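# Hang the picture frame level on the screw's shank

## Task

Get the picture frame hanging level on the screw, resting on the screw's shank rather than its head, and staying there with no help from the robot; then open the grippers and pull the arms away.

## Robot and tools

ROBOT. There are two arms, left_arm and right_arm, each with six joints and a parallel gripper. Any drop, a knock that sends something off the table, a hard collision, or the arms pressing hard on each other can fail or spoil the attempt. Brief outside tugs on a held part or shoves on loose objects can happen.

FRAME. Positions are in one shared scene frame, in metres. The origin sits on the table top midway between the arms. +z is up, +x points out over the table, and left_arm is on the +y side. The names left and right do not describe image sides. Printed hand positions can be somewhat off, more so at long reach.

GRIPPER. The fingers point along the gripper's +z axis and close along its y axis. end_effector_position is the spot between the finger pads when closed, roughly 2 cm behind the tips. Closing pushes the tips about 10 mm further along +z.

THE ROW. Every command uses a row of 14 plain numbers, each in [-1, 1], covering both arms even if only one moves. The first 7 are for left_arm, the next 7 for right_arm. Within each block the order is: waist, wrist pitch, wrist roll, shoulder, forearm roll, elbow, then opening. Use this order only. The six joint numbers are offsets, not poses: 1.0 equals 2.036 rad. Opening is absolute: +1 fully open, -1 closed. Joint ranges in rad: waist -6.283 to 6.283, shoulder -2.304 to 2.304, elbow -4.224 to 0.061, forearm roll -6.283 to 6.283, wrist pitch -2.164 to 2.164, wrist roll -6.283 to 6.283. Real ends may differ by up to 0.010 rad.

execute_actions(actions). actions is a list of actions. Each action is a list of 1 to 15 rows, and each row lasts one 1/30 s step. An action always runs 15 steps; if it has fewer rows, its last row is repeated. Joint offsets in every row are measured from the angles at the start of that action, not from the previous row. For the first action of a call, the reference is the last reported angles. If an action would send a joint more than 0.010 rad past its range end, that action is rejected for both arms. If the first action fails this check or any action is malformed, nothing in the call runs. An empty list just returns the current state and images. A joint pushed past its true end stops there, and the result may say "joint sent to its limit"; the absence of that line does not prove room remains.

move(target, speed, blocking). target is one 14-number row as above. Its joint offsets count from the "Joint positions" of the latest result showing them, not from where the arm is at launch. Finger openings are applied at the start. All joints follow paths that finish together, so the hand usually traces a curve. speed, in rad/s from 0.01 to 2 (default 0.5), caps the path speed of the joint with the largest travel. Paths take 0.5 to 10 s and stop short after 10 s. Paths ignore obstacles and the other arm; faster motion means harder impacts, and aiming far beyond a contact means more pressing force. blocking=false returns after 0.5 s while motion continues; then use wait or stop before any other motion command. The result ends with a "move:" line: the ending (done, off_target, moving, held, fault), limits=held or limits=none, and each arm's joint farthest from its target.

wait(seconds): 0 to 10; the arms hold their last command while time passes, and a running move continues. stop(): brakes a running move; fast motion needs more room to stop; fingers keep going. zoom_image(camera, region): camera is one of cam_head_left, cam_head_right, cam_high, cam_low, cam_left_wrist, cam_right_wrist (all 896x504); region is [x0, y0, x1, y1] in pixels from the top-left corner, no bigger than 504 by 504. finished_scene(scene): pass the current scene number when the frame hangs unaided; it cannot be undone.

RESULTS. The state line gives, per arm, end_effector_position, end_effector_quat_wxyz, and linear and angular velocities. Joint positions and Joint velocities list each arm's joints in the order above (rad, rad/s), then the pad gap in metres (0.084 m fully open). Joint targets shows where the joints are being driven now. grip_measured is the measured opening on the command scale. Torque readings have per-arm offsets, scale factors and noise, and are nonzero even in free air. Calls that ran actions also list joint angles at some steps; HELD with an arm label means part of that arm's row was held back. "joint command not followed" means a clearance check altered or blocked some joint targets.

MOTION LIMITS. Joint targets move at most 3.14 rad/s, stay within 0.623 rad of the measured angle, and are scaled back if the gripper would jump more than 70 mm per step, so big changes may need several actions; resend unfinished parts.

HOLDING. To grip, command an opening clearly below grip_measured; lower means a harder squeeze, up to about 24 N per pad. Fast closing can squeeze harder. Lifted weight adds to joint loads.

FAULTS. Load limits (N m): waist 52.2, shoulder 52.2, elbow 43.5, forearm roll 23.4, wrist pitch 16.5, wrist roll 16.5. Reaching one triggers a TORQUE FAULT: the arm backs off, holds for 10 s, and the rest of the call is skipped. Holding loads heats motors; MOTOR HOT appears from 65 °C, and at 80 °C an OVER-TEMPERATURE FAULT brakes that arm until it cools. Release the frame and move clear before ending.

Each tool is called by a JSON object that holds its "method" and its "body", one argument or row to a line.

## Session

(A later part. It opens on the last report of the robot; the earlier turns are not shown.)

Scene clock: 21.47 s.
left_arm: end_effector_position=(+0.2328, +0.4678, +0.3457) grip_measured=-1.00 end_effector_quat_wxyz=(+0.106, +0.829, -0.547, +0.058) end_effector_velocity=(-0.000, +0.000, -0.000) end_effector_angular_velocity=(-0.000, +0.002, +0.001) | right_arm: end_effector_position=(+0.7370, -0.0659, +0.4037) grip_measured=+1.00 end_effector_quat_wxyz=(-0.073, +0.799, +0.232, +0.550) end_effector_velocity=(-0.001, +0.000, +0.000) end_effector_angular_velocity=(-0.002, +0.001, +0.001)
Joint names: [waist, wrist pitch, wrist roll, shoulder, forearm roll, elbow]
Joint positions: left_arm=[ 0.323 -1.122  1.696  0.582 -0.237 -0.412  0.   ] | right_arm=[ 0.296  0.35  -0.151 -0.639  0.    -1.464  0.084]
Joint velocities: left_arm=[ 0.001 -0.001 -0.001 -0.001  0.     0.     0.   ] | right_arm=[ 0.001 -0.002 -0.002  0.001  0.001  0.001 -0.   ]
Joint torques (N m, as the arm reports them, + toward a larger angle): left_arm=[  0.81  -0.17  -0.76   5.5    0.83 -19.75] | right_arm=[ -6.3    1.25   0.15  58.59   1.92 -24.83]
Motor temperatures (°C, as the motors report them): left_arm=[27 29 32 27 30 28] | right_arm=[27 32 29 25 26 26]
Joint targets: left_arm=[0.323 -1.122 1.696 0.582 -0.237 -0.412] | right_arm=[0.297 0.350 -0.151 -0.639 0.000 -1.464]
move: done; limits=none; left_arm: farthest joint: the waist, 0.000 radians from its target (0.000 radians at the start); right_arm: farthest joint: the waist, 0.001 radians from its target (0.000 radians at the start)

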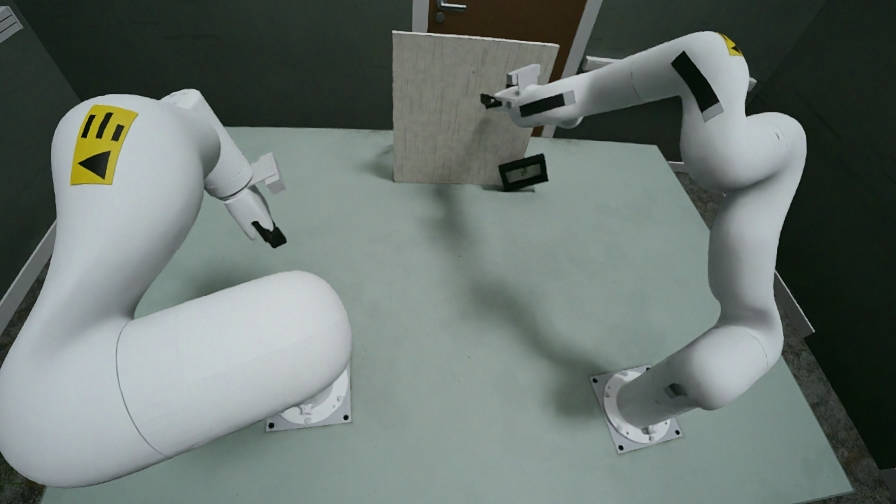

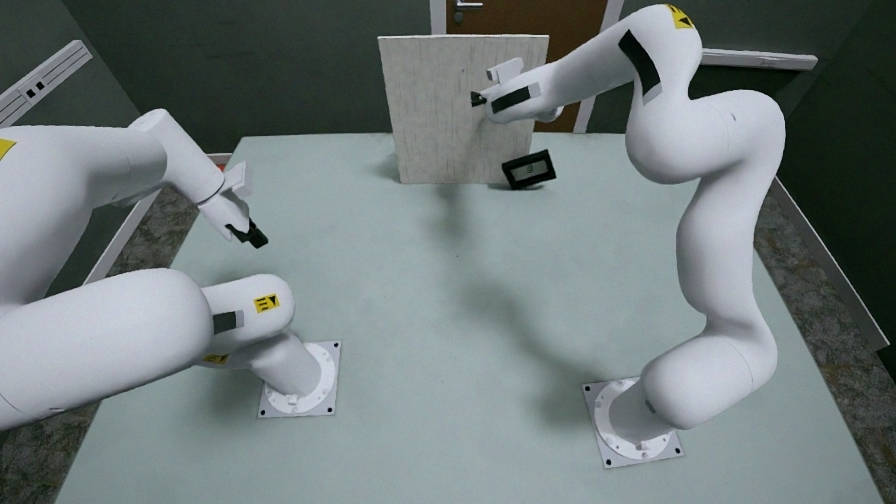

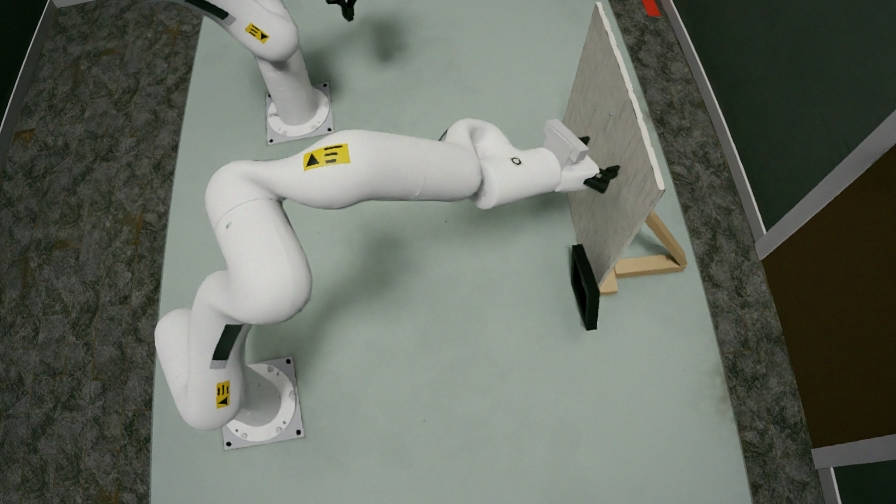

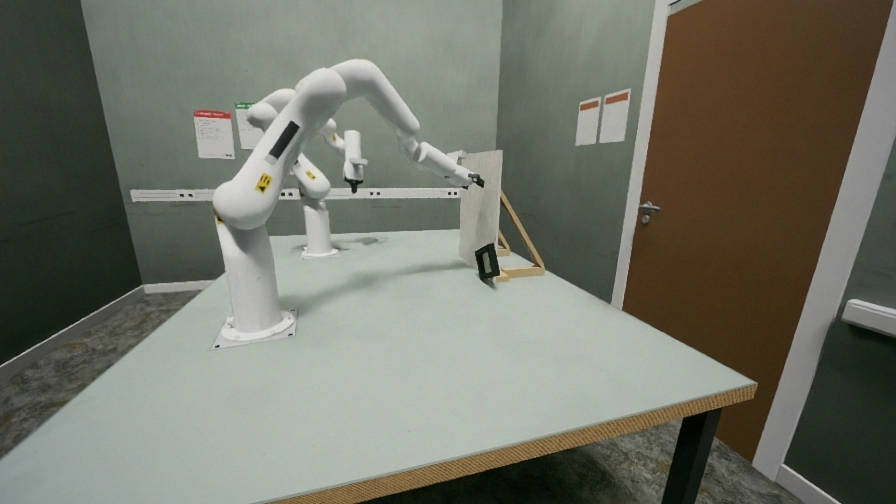

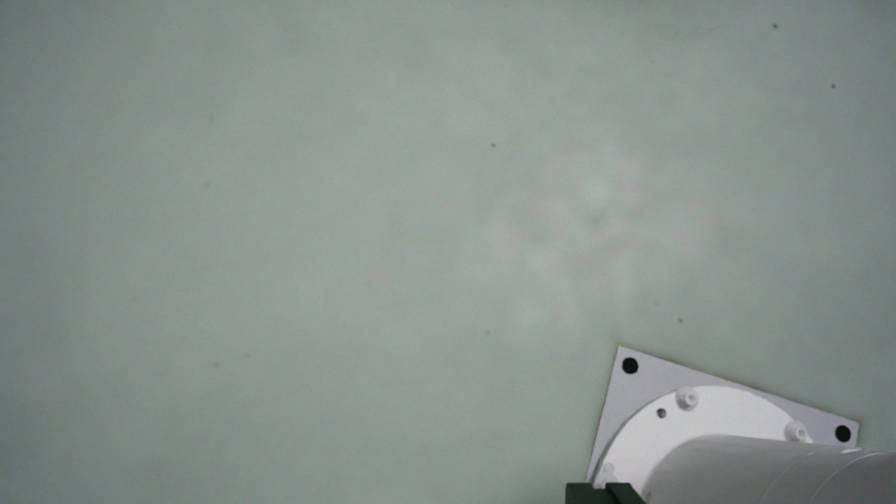

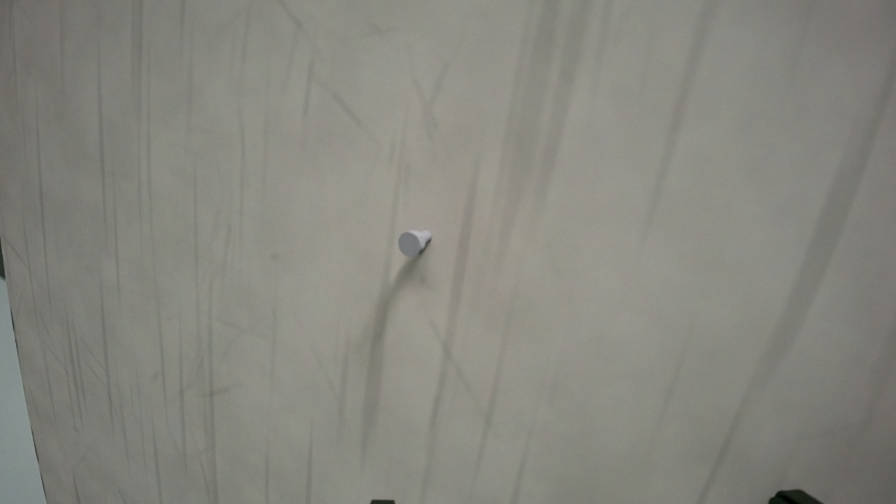

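{"method": "wait", "body": {
  "seconds": 1
}}

Scene clock: 22.60 s.
left_arm: end_effector_position=(+0.2328, +0.4678, +0.3457) grip_measured=-1.00 end_effector_quat_wxyz=(+0.106, +0.829, -0.547, +0.058) end_effector_velocity=(+0.000, -0.000, +0.000) end_effector_angular_velocity=(-0.000, -0.001, +0.001) | right_arm: end_effector_position=(+0.7369, -0.0658, +0.4036) grip_measured=+1.00 end_effector_quat_wxyz=(-0.073, +0.799, +0.232, +0.549) end_effector_velocity=(-0.001, +0.001, +0.001) end_effector_angular_velocity=(+0.000, -0.001, +0.002)
Joint names: [waist, wrist pitch, wrist roll, shoulder, forearm roll, elbow]
Joint positions: left_arm=[ 0.323 -1.122  1.696  0.582 -0.237 -0.412  0.   ] | right_arm=[ 0.297  0.35  -0.151 -0.639  0.    -1.464  0.084]
Joint velocities: left_arm=[ 0.     0.    -0.001  0.    -0.001 -0.     0.   ] | right_arm=[ 0.001  0.001  0.001  0.001 -0.001  0.     0.   ]
Joint torques (N m, as the arm reports them, + toward a larger angle): left_arm=[  0.08  -0.23  -0.74   6.17   0.97 -19.68] | right_arm=[ -6.45   1.23   0.22  60.77   1.43 -24.77]
Motor temperatures (°C, as the motors report them): left_arm=[27 29 32 27 30 28] | right_arm=[27 32 29 25 26 26]
Joint targets: left_arm=[0.323 -1.122 1.696 0.582 -0.237 -0.412] | right_arm=[0.297 0.350 -0.151 -0.639 0.000 -1.464]
wait: 1.00 s; at rest by 0.03 s

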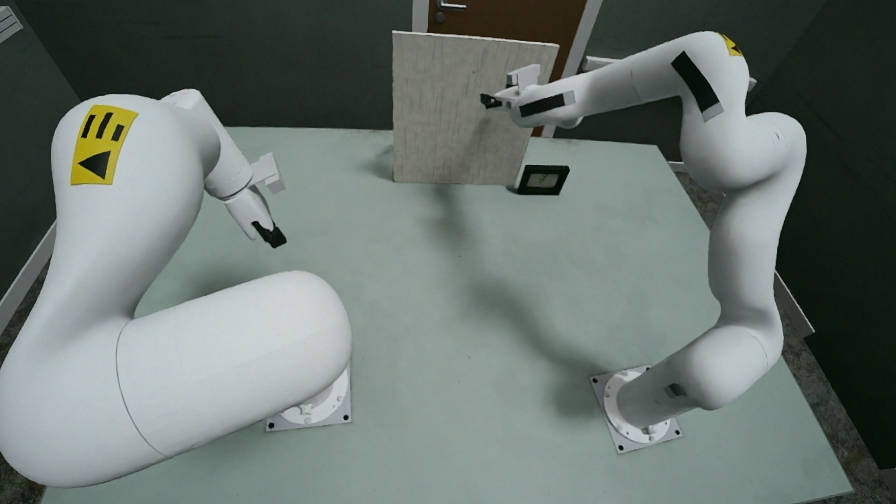

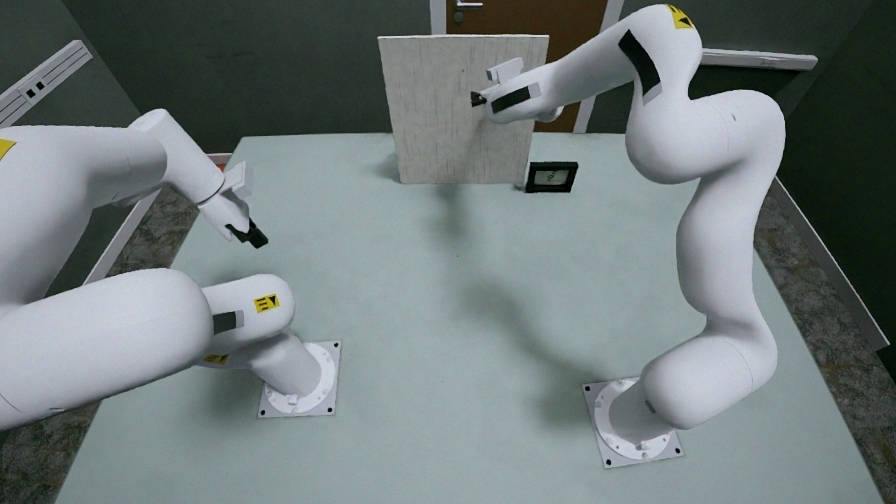

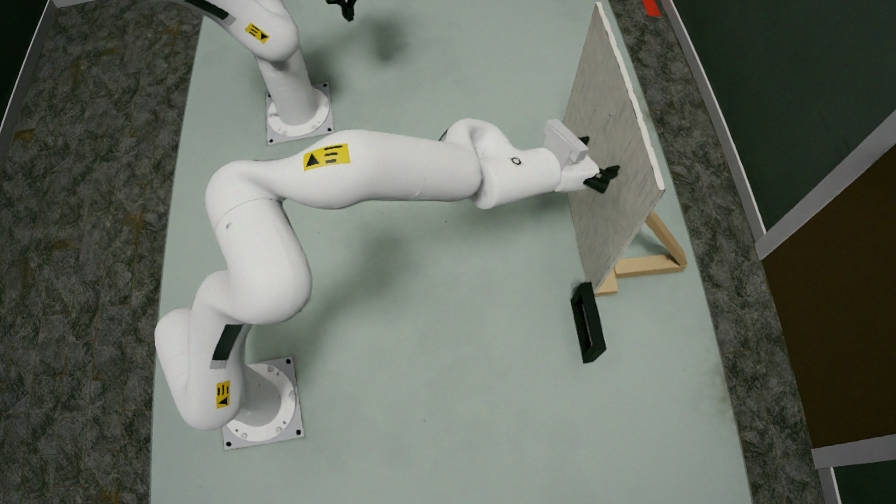

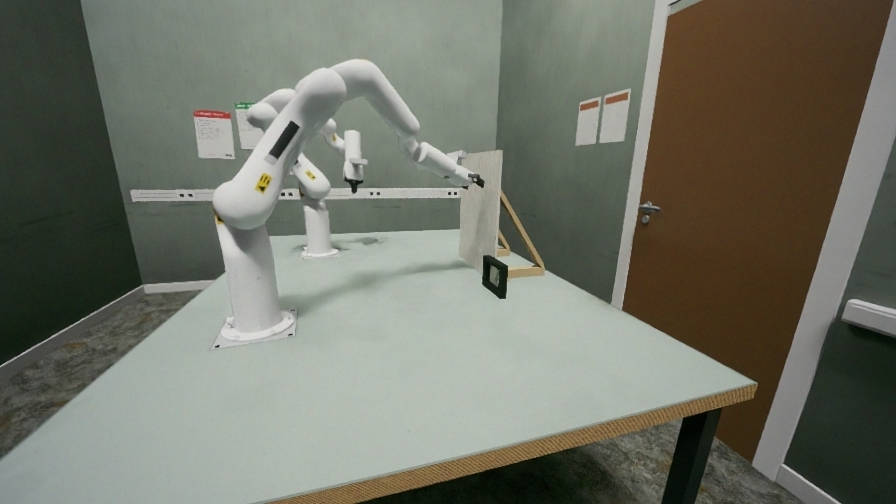

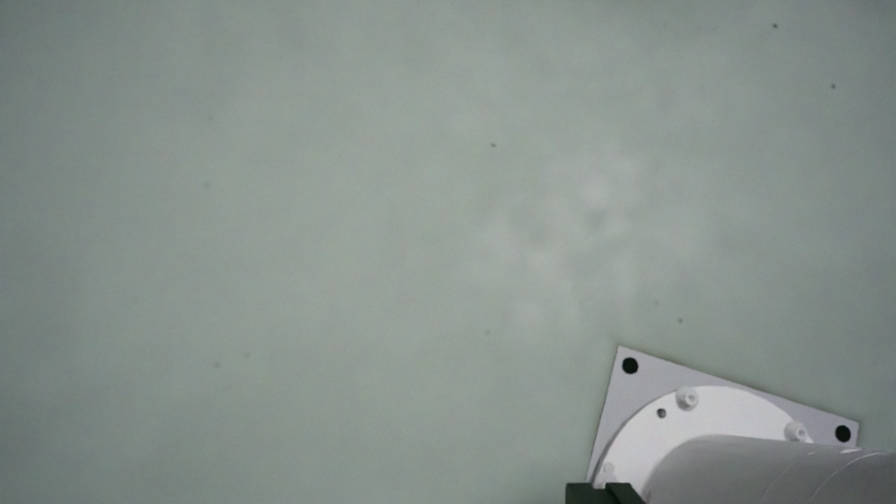

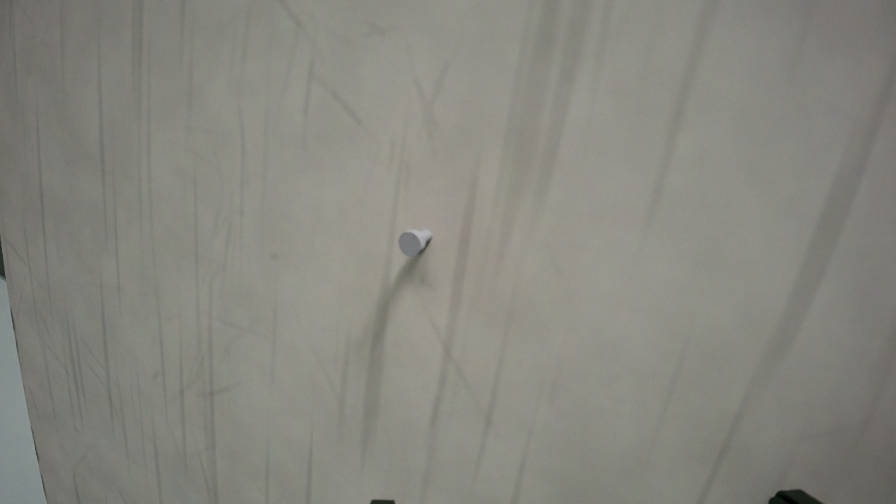

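{"method": "move", "body": {
  "target": [0,0,0,0,0,0,-1, -0.1695,0,0,0.084,0,0.113,1],
  "speed": 0.6
}}

Scene clock: 25.70 s.
left_arm: end_effector_position=(+0.2328, +0.4678, +0.3457) grip_measured=-1.00 end_effector_quat_wxyz=(+0.106, +0.829, -0.547, +0.058) end_effector_velocity=(+0.000, -0.000, -0.000) end_effector_angular_velocity=(-0.001, -0.000, +0.001) | right_arm: end_effector_position=(+0.7350, -0.3612, +0.4013) grip_measured=+1.00 end_effector_quat_wxyz=(+0.021, +0.843, +0.094, +0.529) end_effector_velocity=(-0.000, -0.003, +0.001) end_effector_angular_velocity=(-0.001, -0.001, -0.004)
Joint names: [waist, wrist pitch, wrist roll, shoulder, forearm roll, elbow]
Joint positions: left_arm=[ 0.323 -1.122  1.696  0.582 -0.237 -0.412  0.   ] | right_arm=[-0.048  0.35  -0.151 -0.469  0.    -1.234  0.084]
Joint velocities: left_arm=[ 0.     0.     0.    -0.001 -0.001 -0.     0.   ] | right_arm=[-0.004  0.001 -0.002  0.002  0.001  0.002 -0.   ]
Joint torques (N m, as the arm reports them, + toward a larger angle): left_arm=[  0.3   -0.12  -0.74   6.58   1.12 -19.79] | right_arm=[ -6.22   1.23   0.18  51.26   1.86 -23.86]
Motor temperatures (°C, as the motors report them): left_arm=[27 29 32 27 30 28] | right_arm=[27 32 29 25 26 26]
Joint targets: left_arm=[0.323 -1.122 1.696 0.582 -0.237 -0.412] | right_arm=[-0.049 0.350 -0.151 -0.468 0.000 -1.234]
move: done; limits=none; left_arm: farthest joint: the waist, 0.000 radians from its target (0.000 radians at the start); right_arm: farthest joint: the shoulder, 0.001 radians from its target (0.171 radians at the start)

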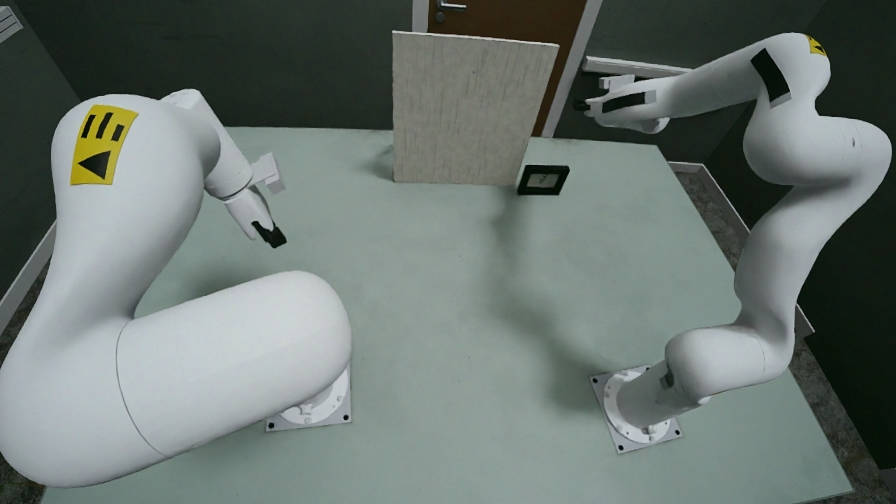

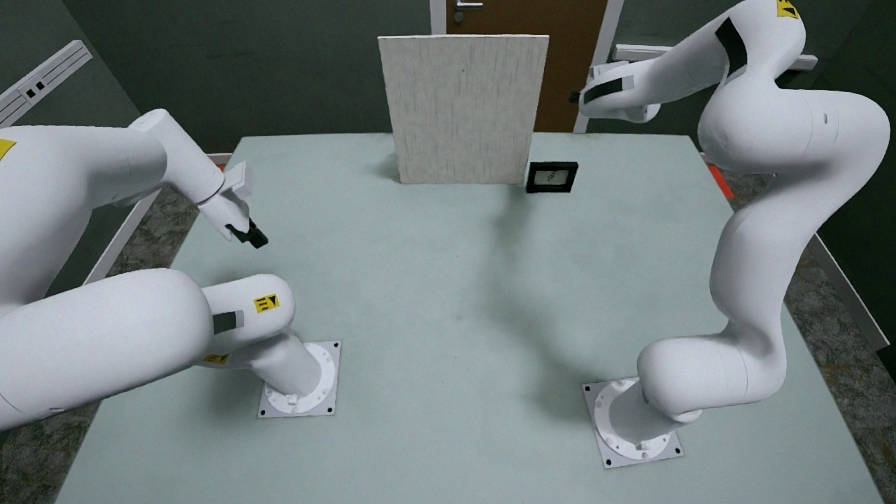

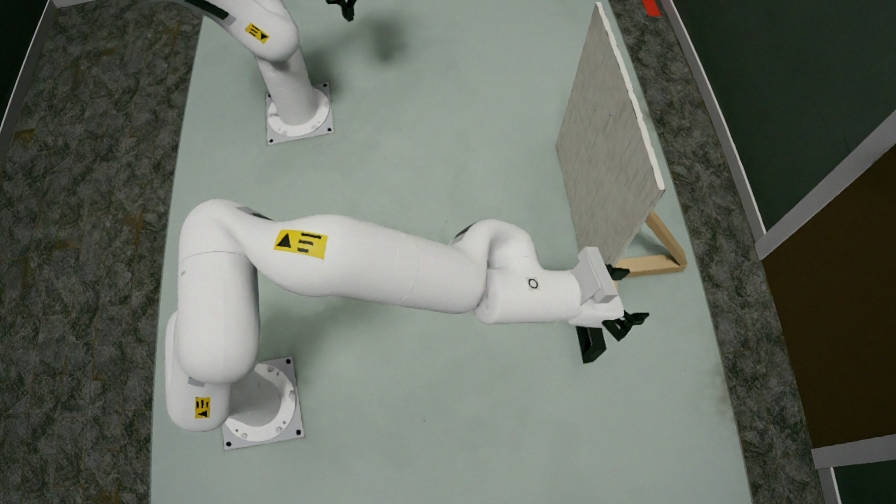

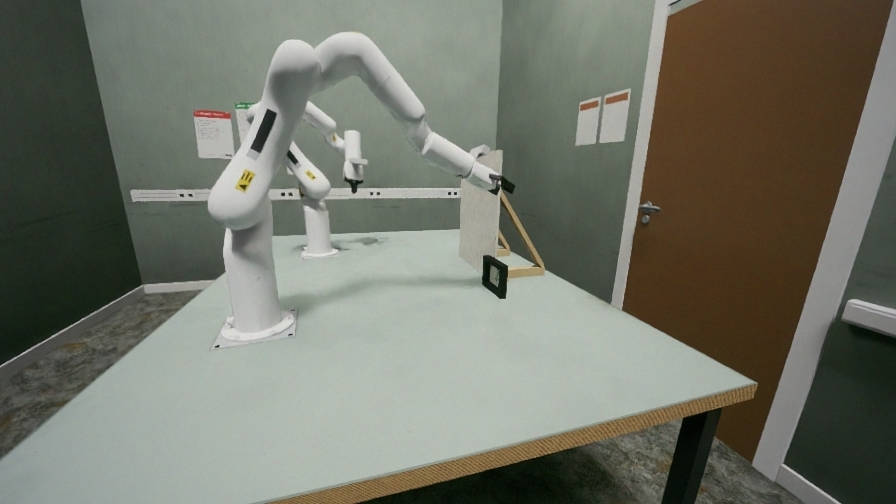

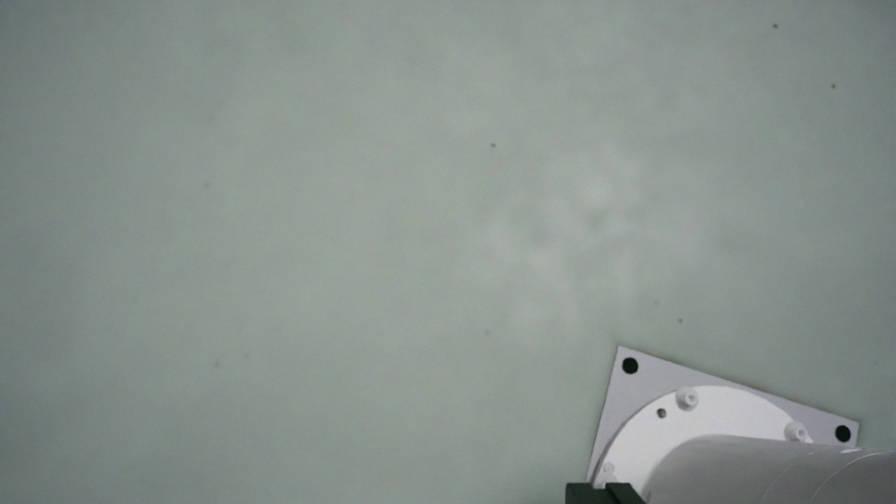

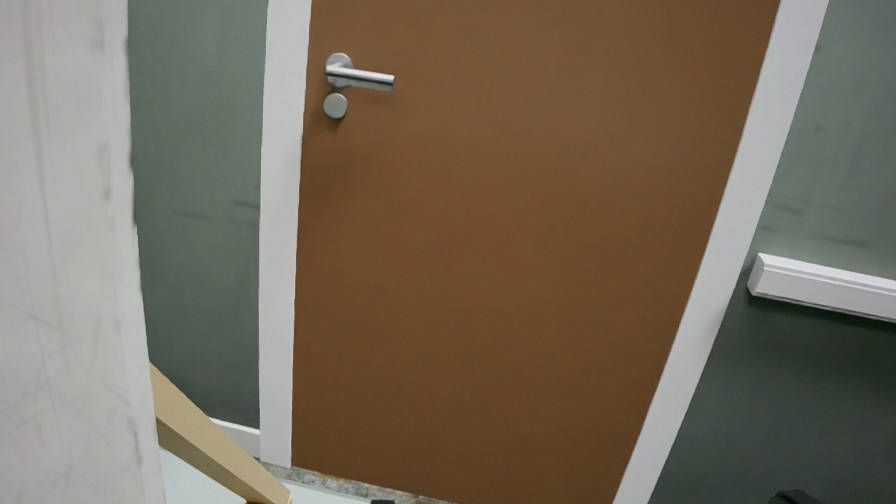

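{"method": "move", "body": {
  "target": [0,0,0,0,0,0,-1, 0,0.544,0.074,-0.435,0,-0.115,1],
  "speed": 0.6
}}

Scene clock: 37.43 s.
left_arm: end_effector_position=(+0.2328, +0.4678, +0.3457) grip_measured=-1.00 end_effector_quat_wxyz=(+0.106, +0.829, -0.547, +0.058) end_effector_velocity=(-0.000, -0.000, -0.000) end_effector_angular_velocity=(+0.000, +0.001, -0.001) | right_arm: end_effector_position=(+0.8088, -0.3568, +0.1983) grip_measured=+1.00 end_effector_quat_wxyz=(-0.011, +0.719, +0.038, +0.694) end_effector_velocity=(-0.000, +0.001, -0.001) end_effector_angular_velocity=(-0.002, +0.002, +0.001)
Joint names: [waist, wrist pitch, wrist roll, shoulder, forearm roll, elbow]
Joint positions: left_arm=[ 0.323 -1.122  1.696  0.582 -0.237 -0.412  0.   ] | right_arm=[-0.048  1.18  -0.037 -1.06   0.001 -1.415  0.084]
Joint velocities: left_arm=[-0.    -0.001  0.    -0.     0.001  0.     0.   ] | right_arm=[ 0.001 -0.001 -0.002 -0.001  0.     0.001 -0.   ]
Joint torques (N m, as the arm reports them, + toward a larger angle): left_arm=[ -0.32  -0.17  -0.86   5.32   1.1  -19.66] | right_arm=[ -5.55   1.36   0.24  66.25   1.24 -19.33]
Motor temperatures (°C, as the motors report them): left_arm=[27 29 32 27 30 28] | right_arm=[27 32 29 25 26 26]
Joint targets: left_arm=[0.323 -1.122 1.696 0.582 -0.237 -0.412] | right_arm=[-0.048 1.180 -0.037 -1.060 0.001 -1.415]
TORQUE FAULT: the external load on the shoulder of the right arm reached its load limit, and that arm stopped for 10 seconds. That time counts as 18 of the actions that you can send in this scene. A torque fault stops only its own arm. That arm's remaining commands of this call were not run. The shoulder of that arm moved back by up to 3 degrees. That arm holds there, with its grip as last carried out, and accepts commands again: back off and push less far. That arm stops again, at the same cost, whenever a joint's load reaches its limit.
move: fault (right_arm); limits=none; left_arm: farthest joint: the waist, 0.000 radians from its target (0.000 radians at the start); right_arm: farthest joint: the shoulder, 0.294 radians from its target (0.886 radians at the start)

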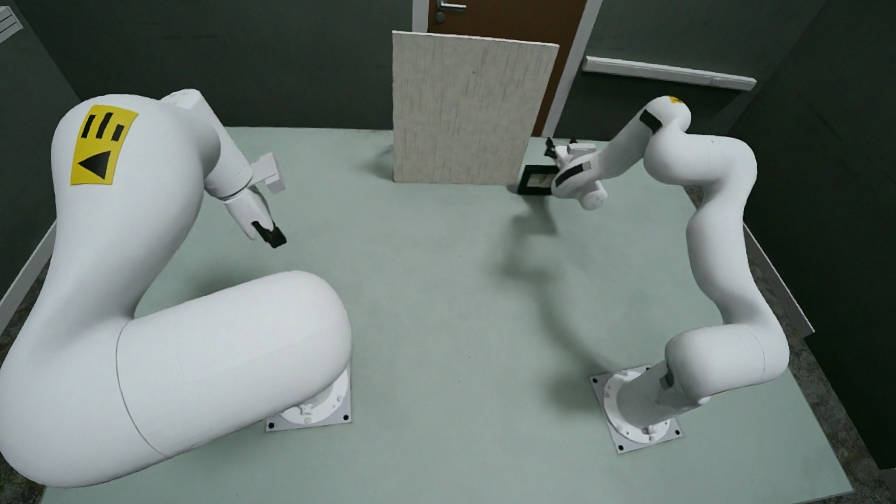

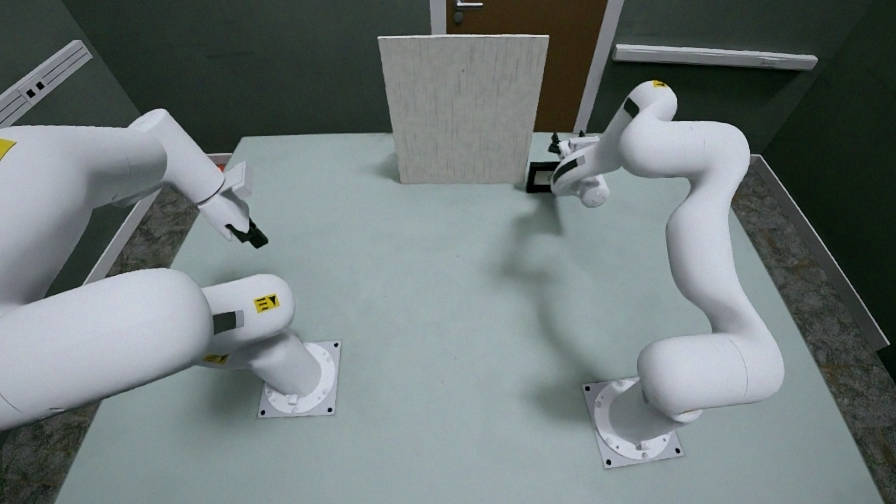

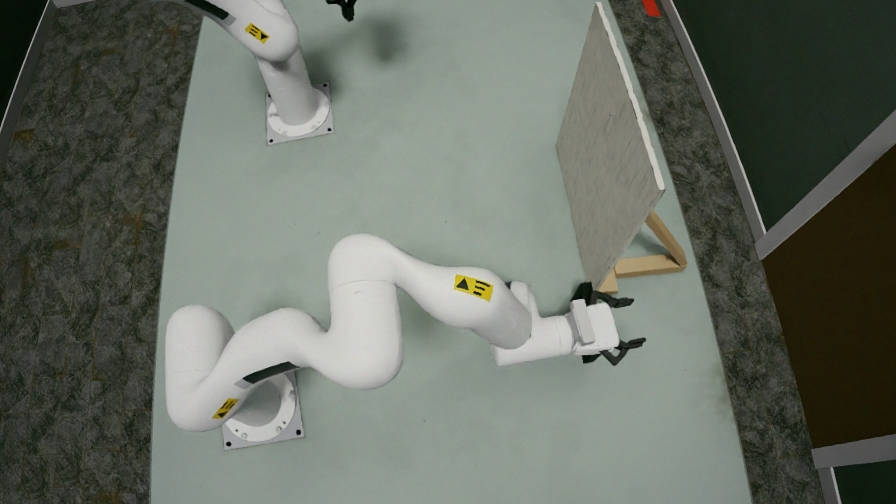

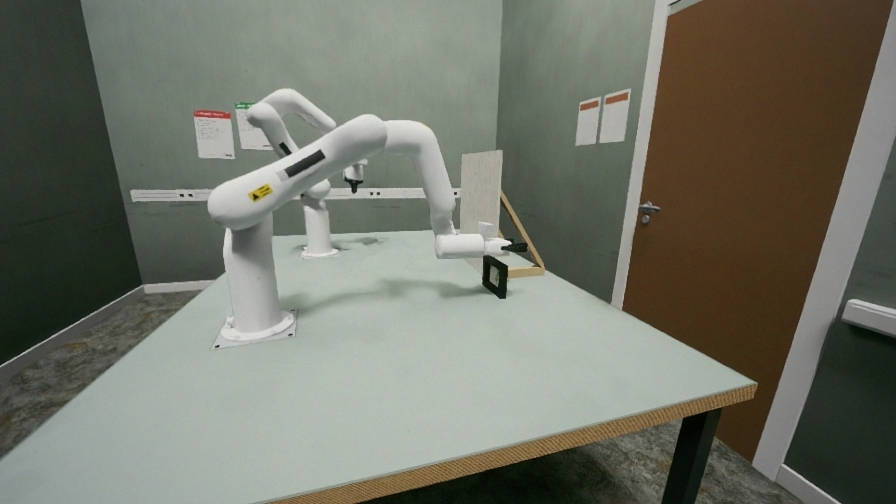

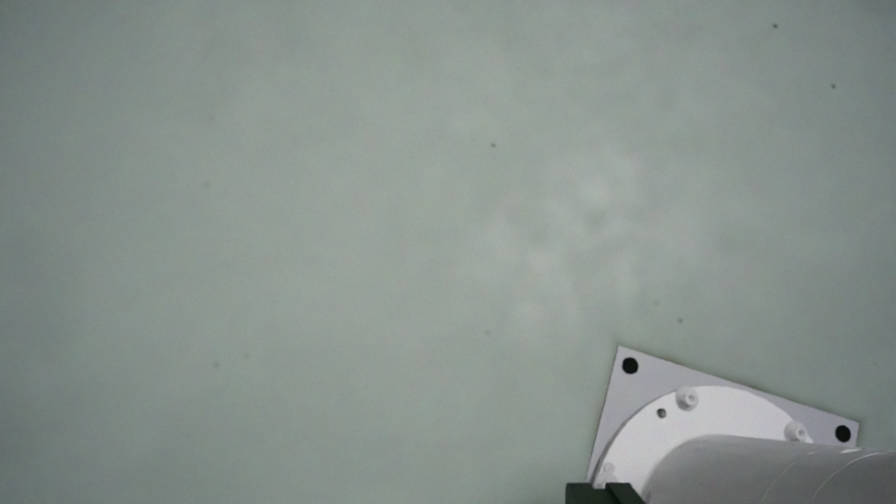

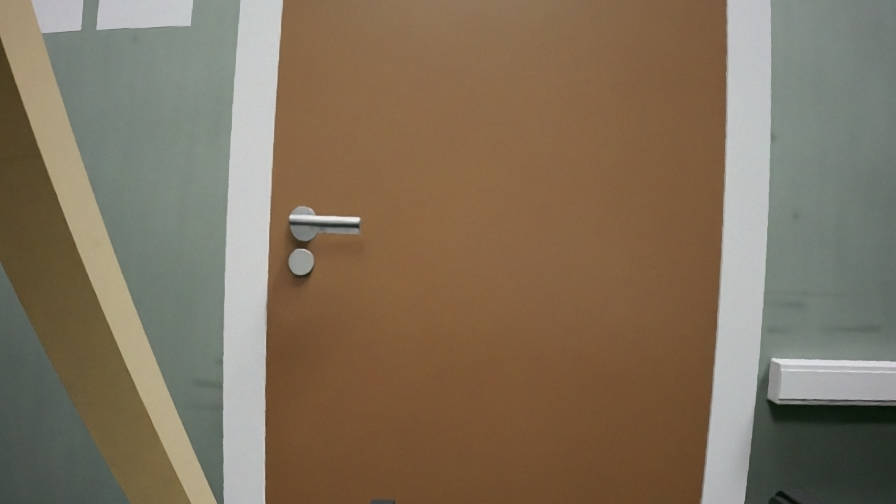

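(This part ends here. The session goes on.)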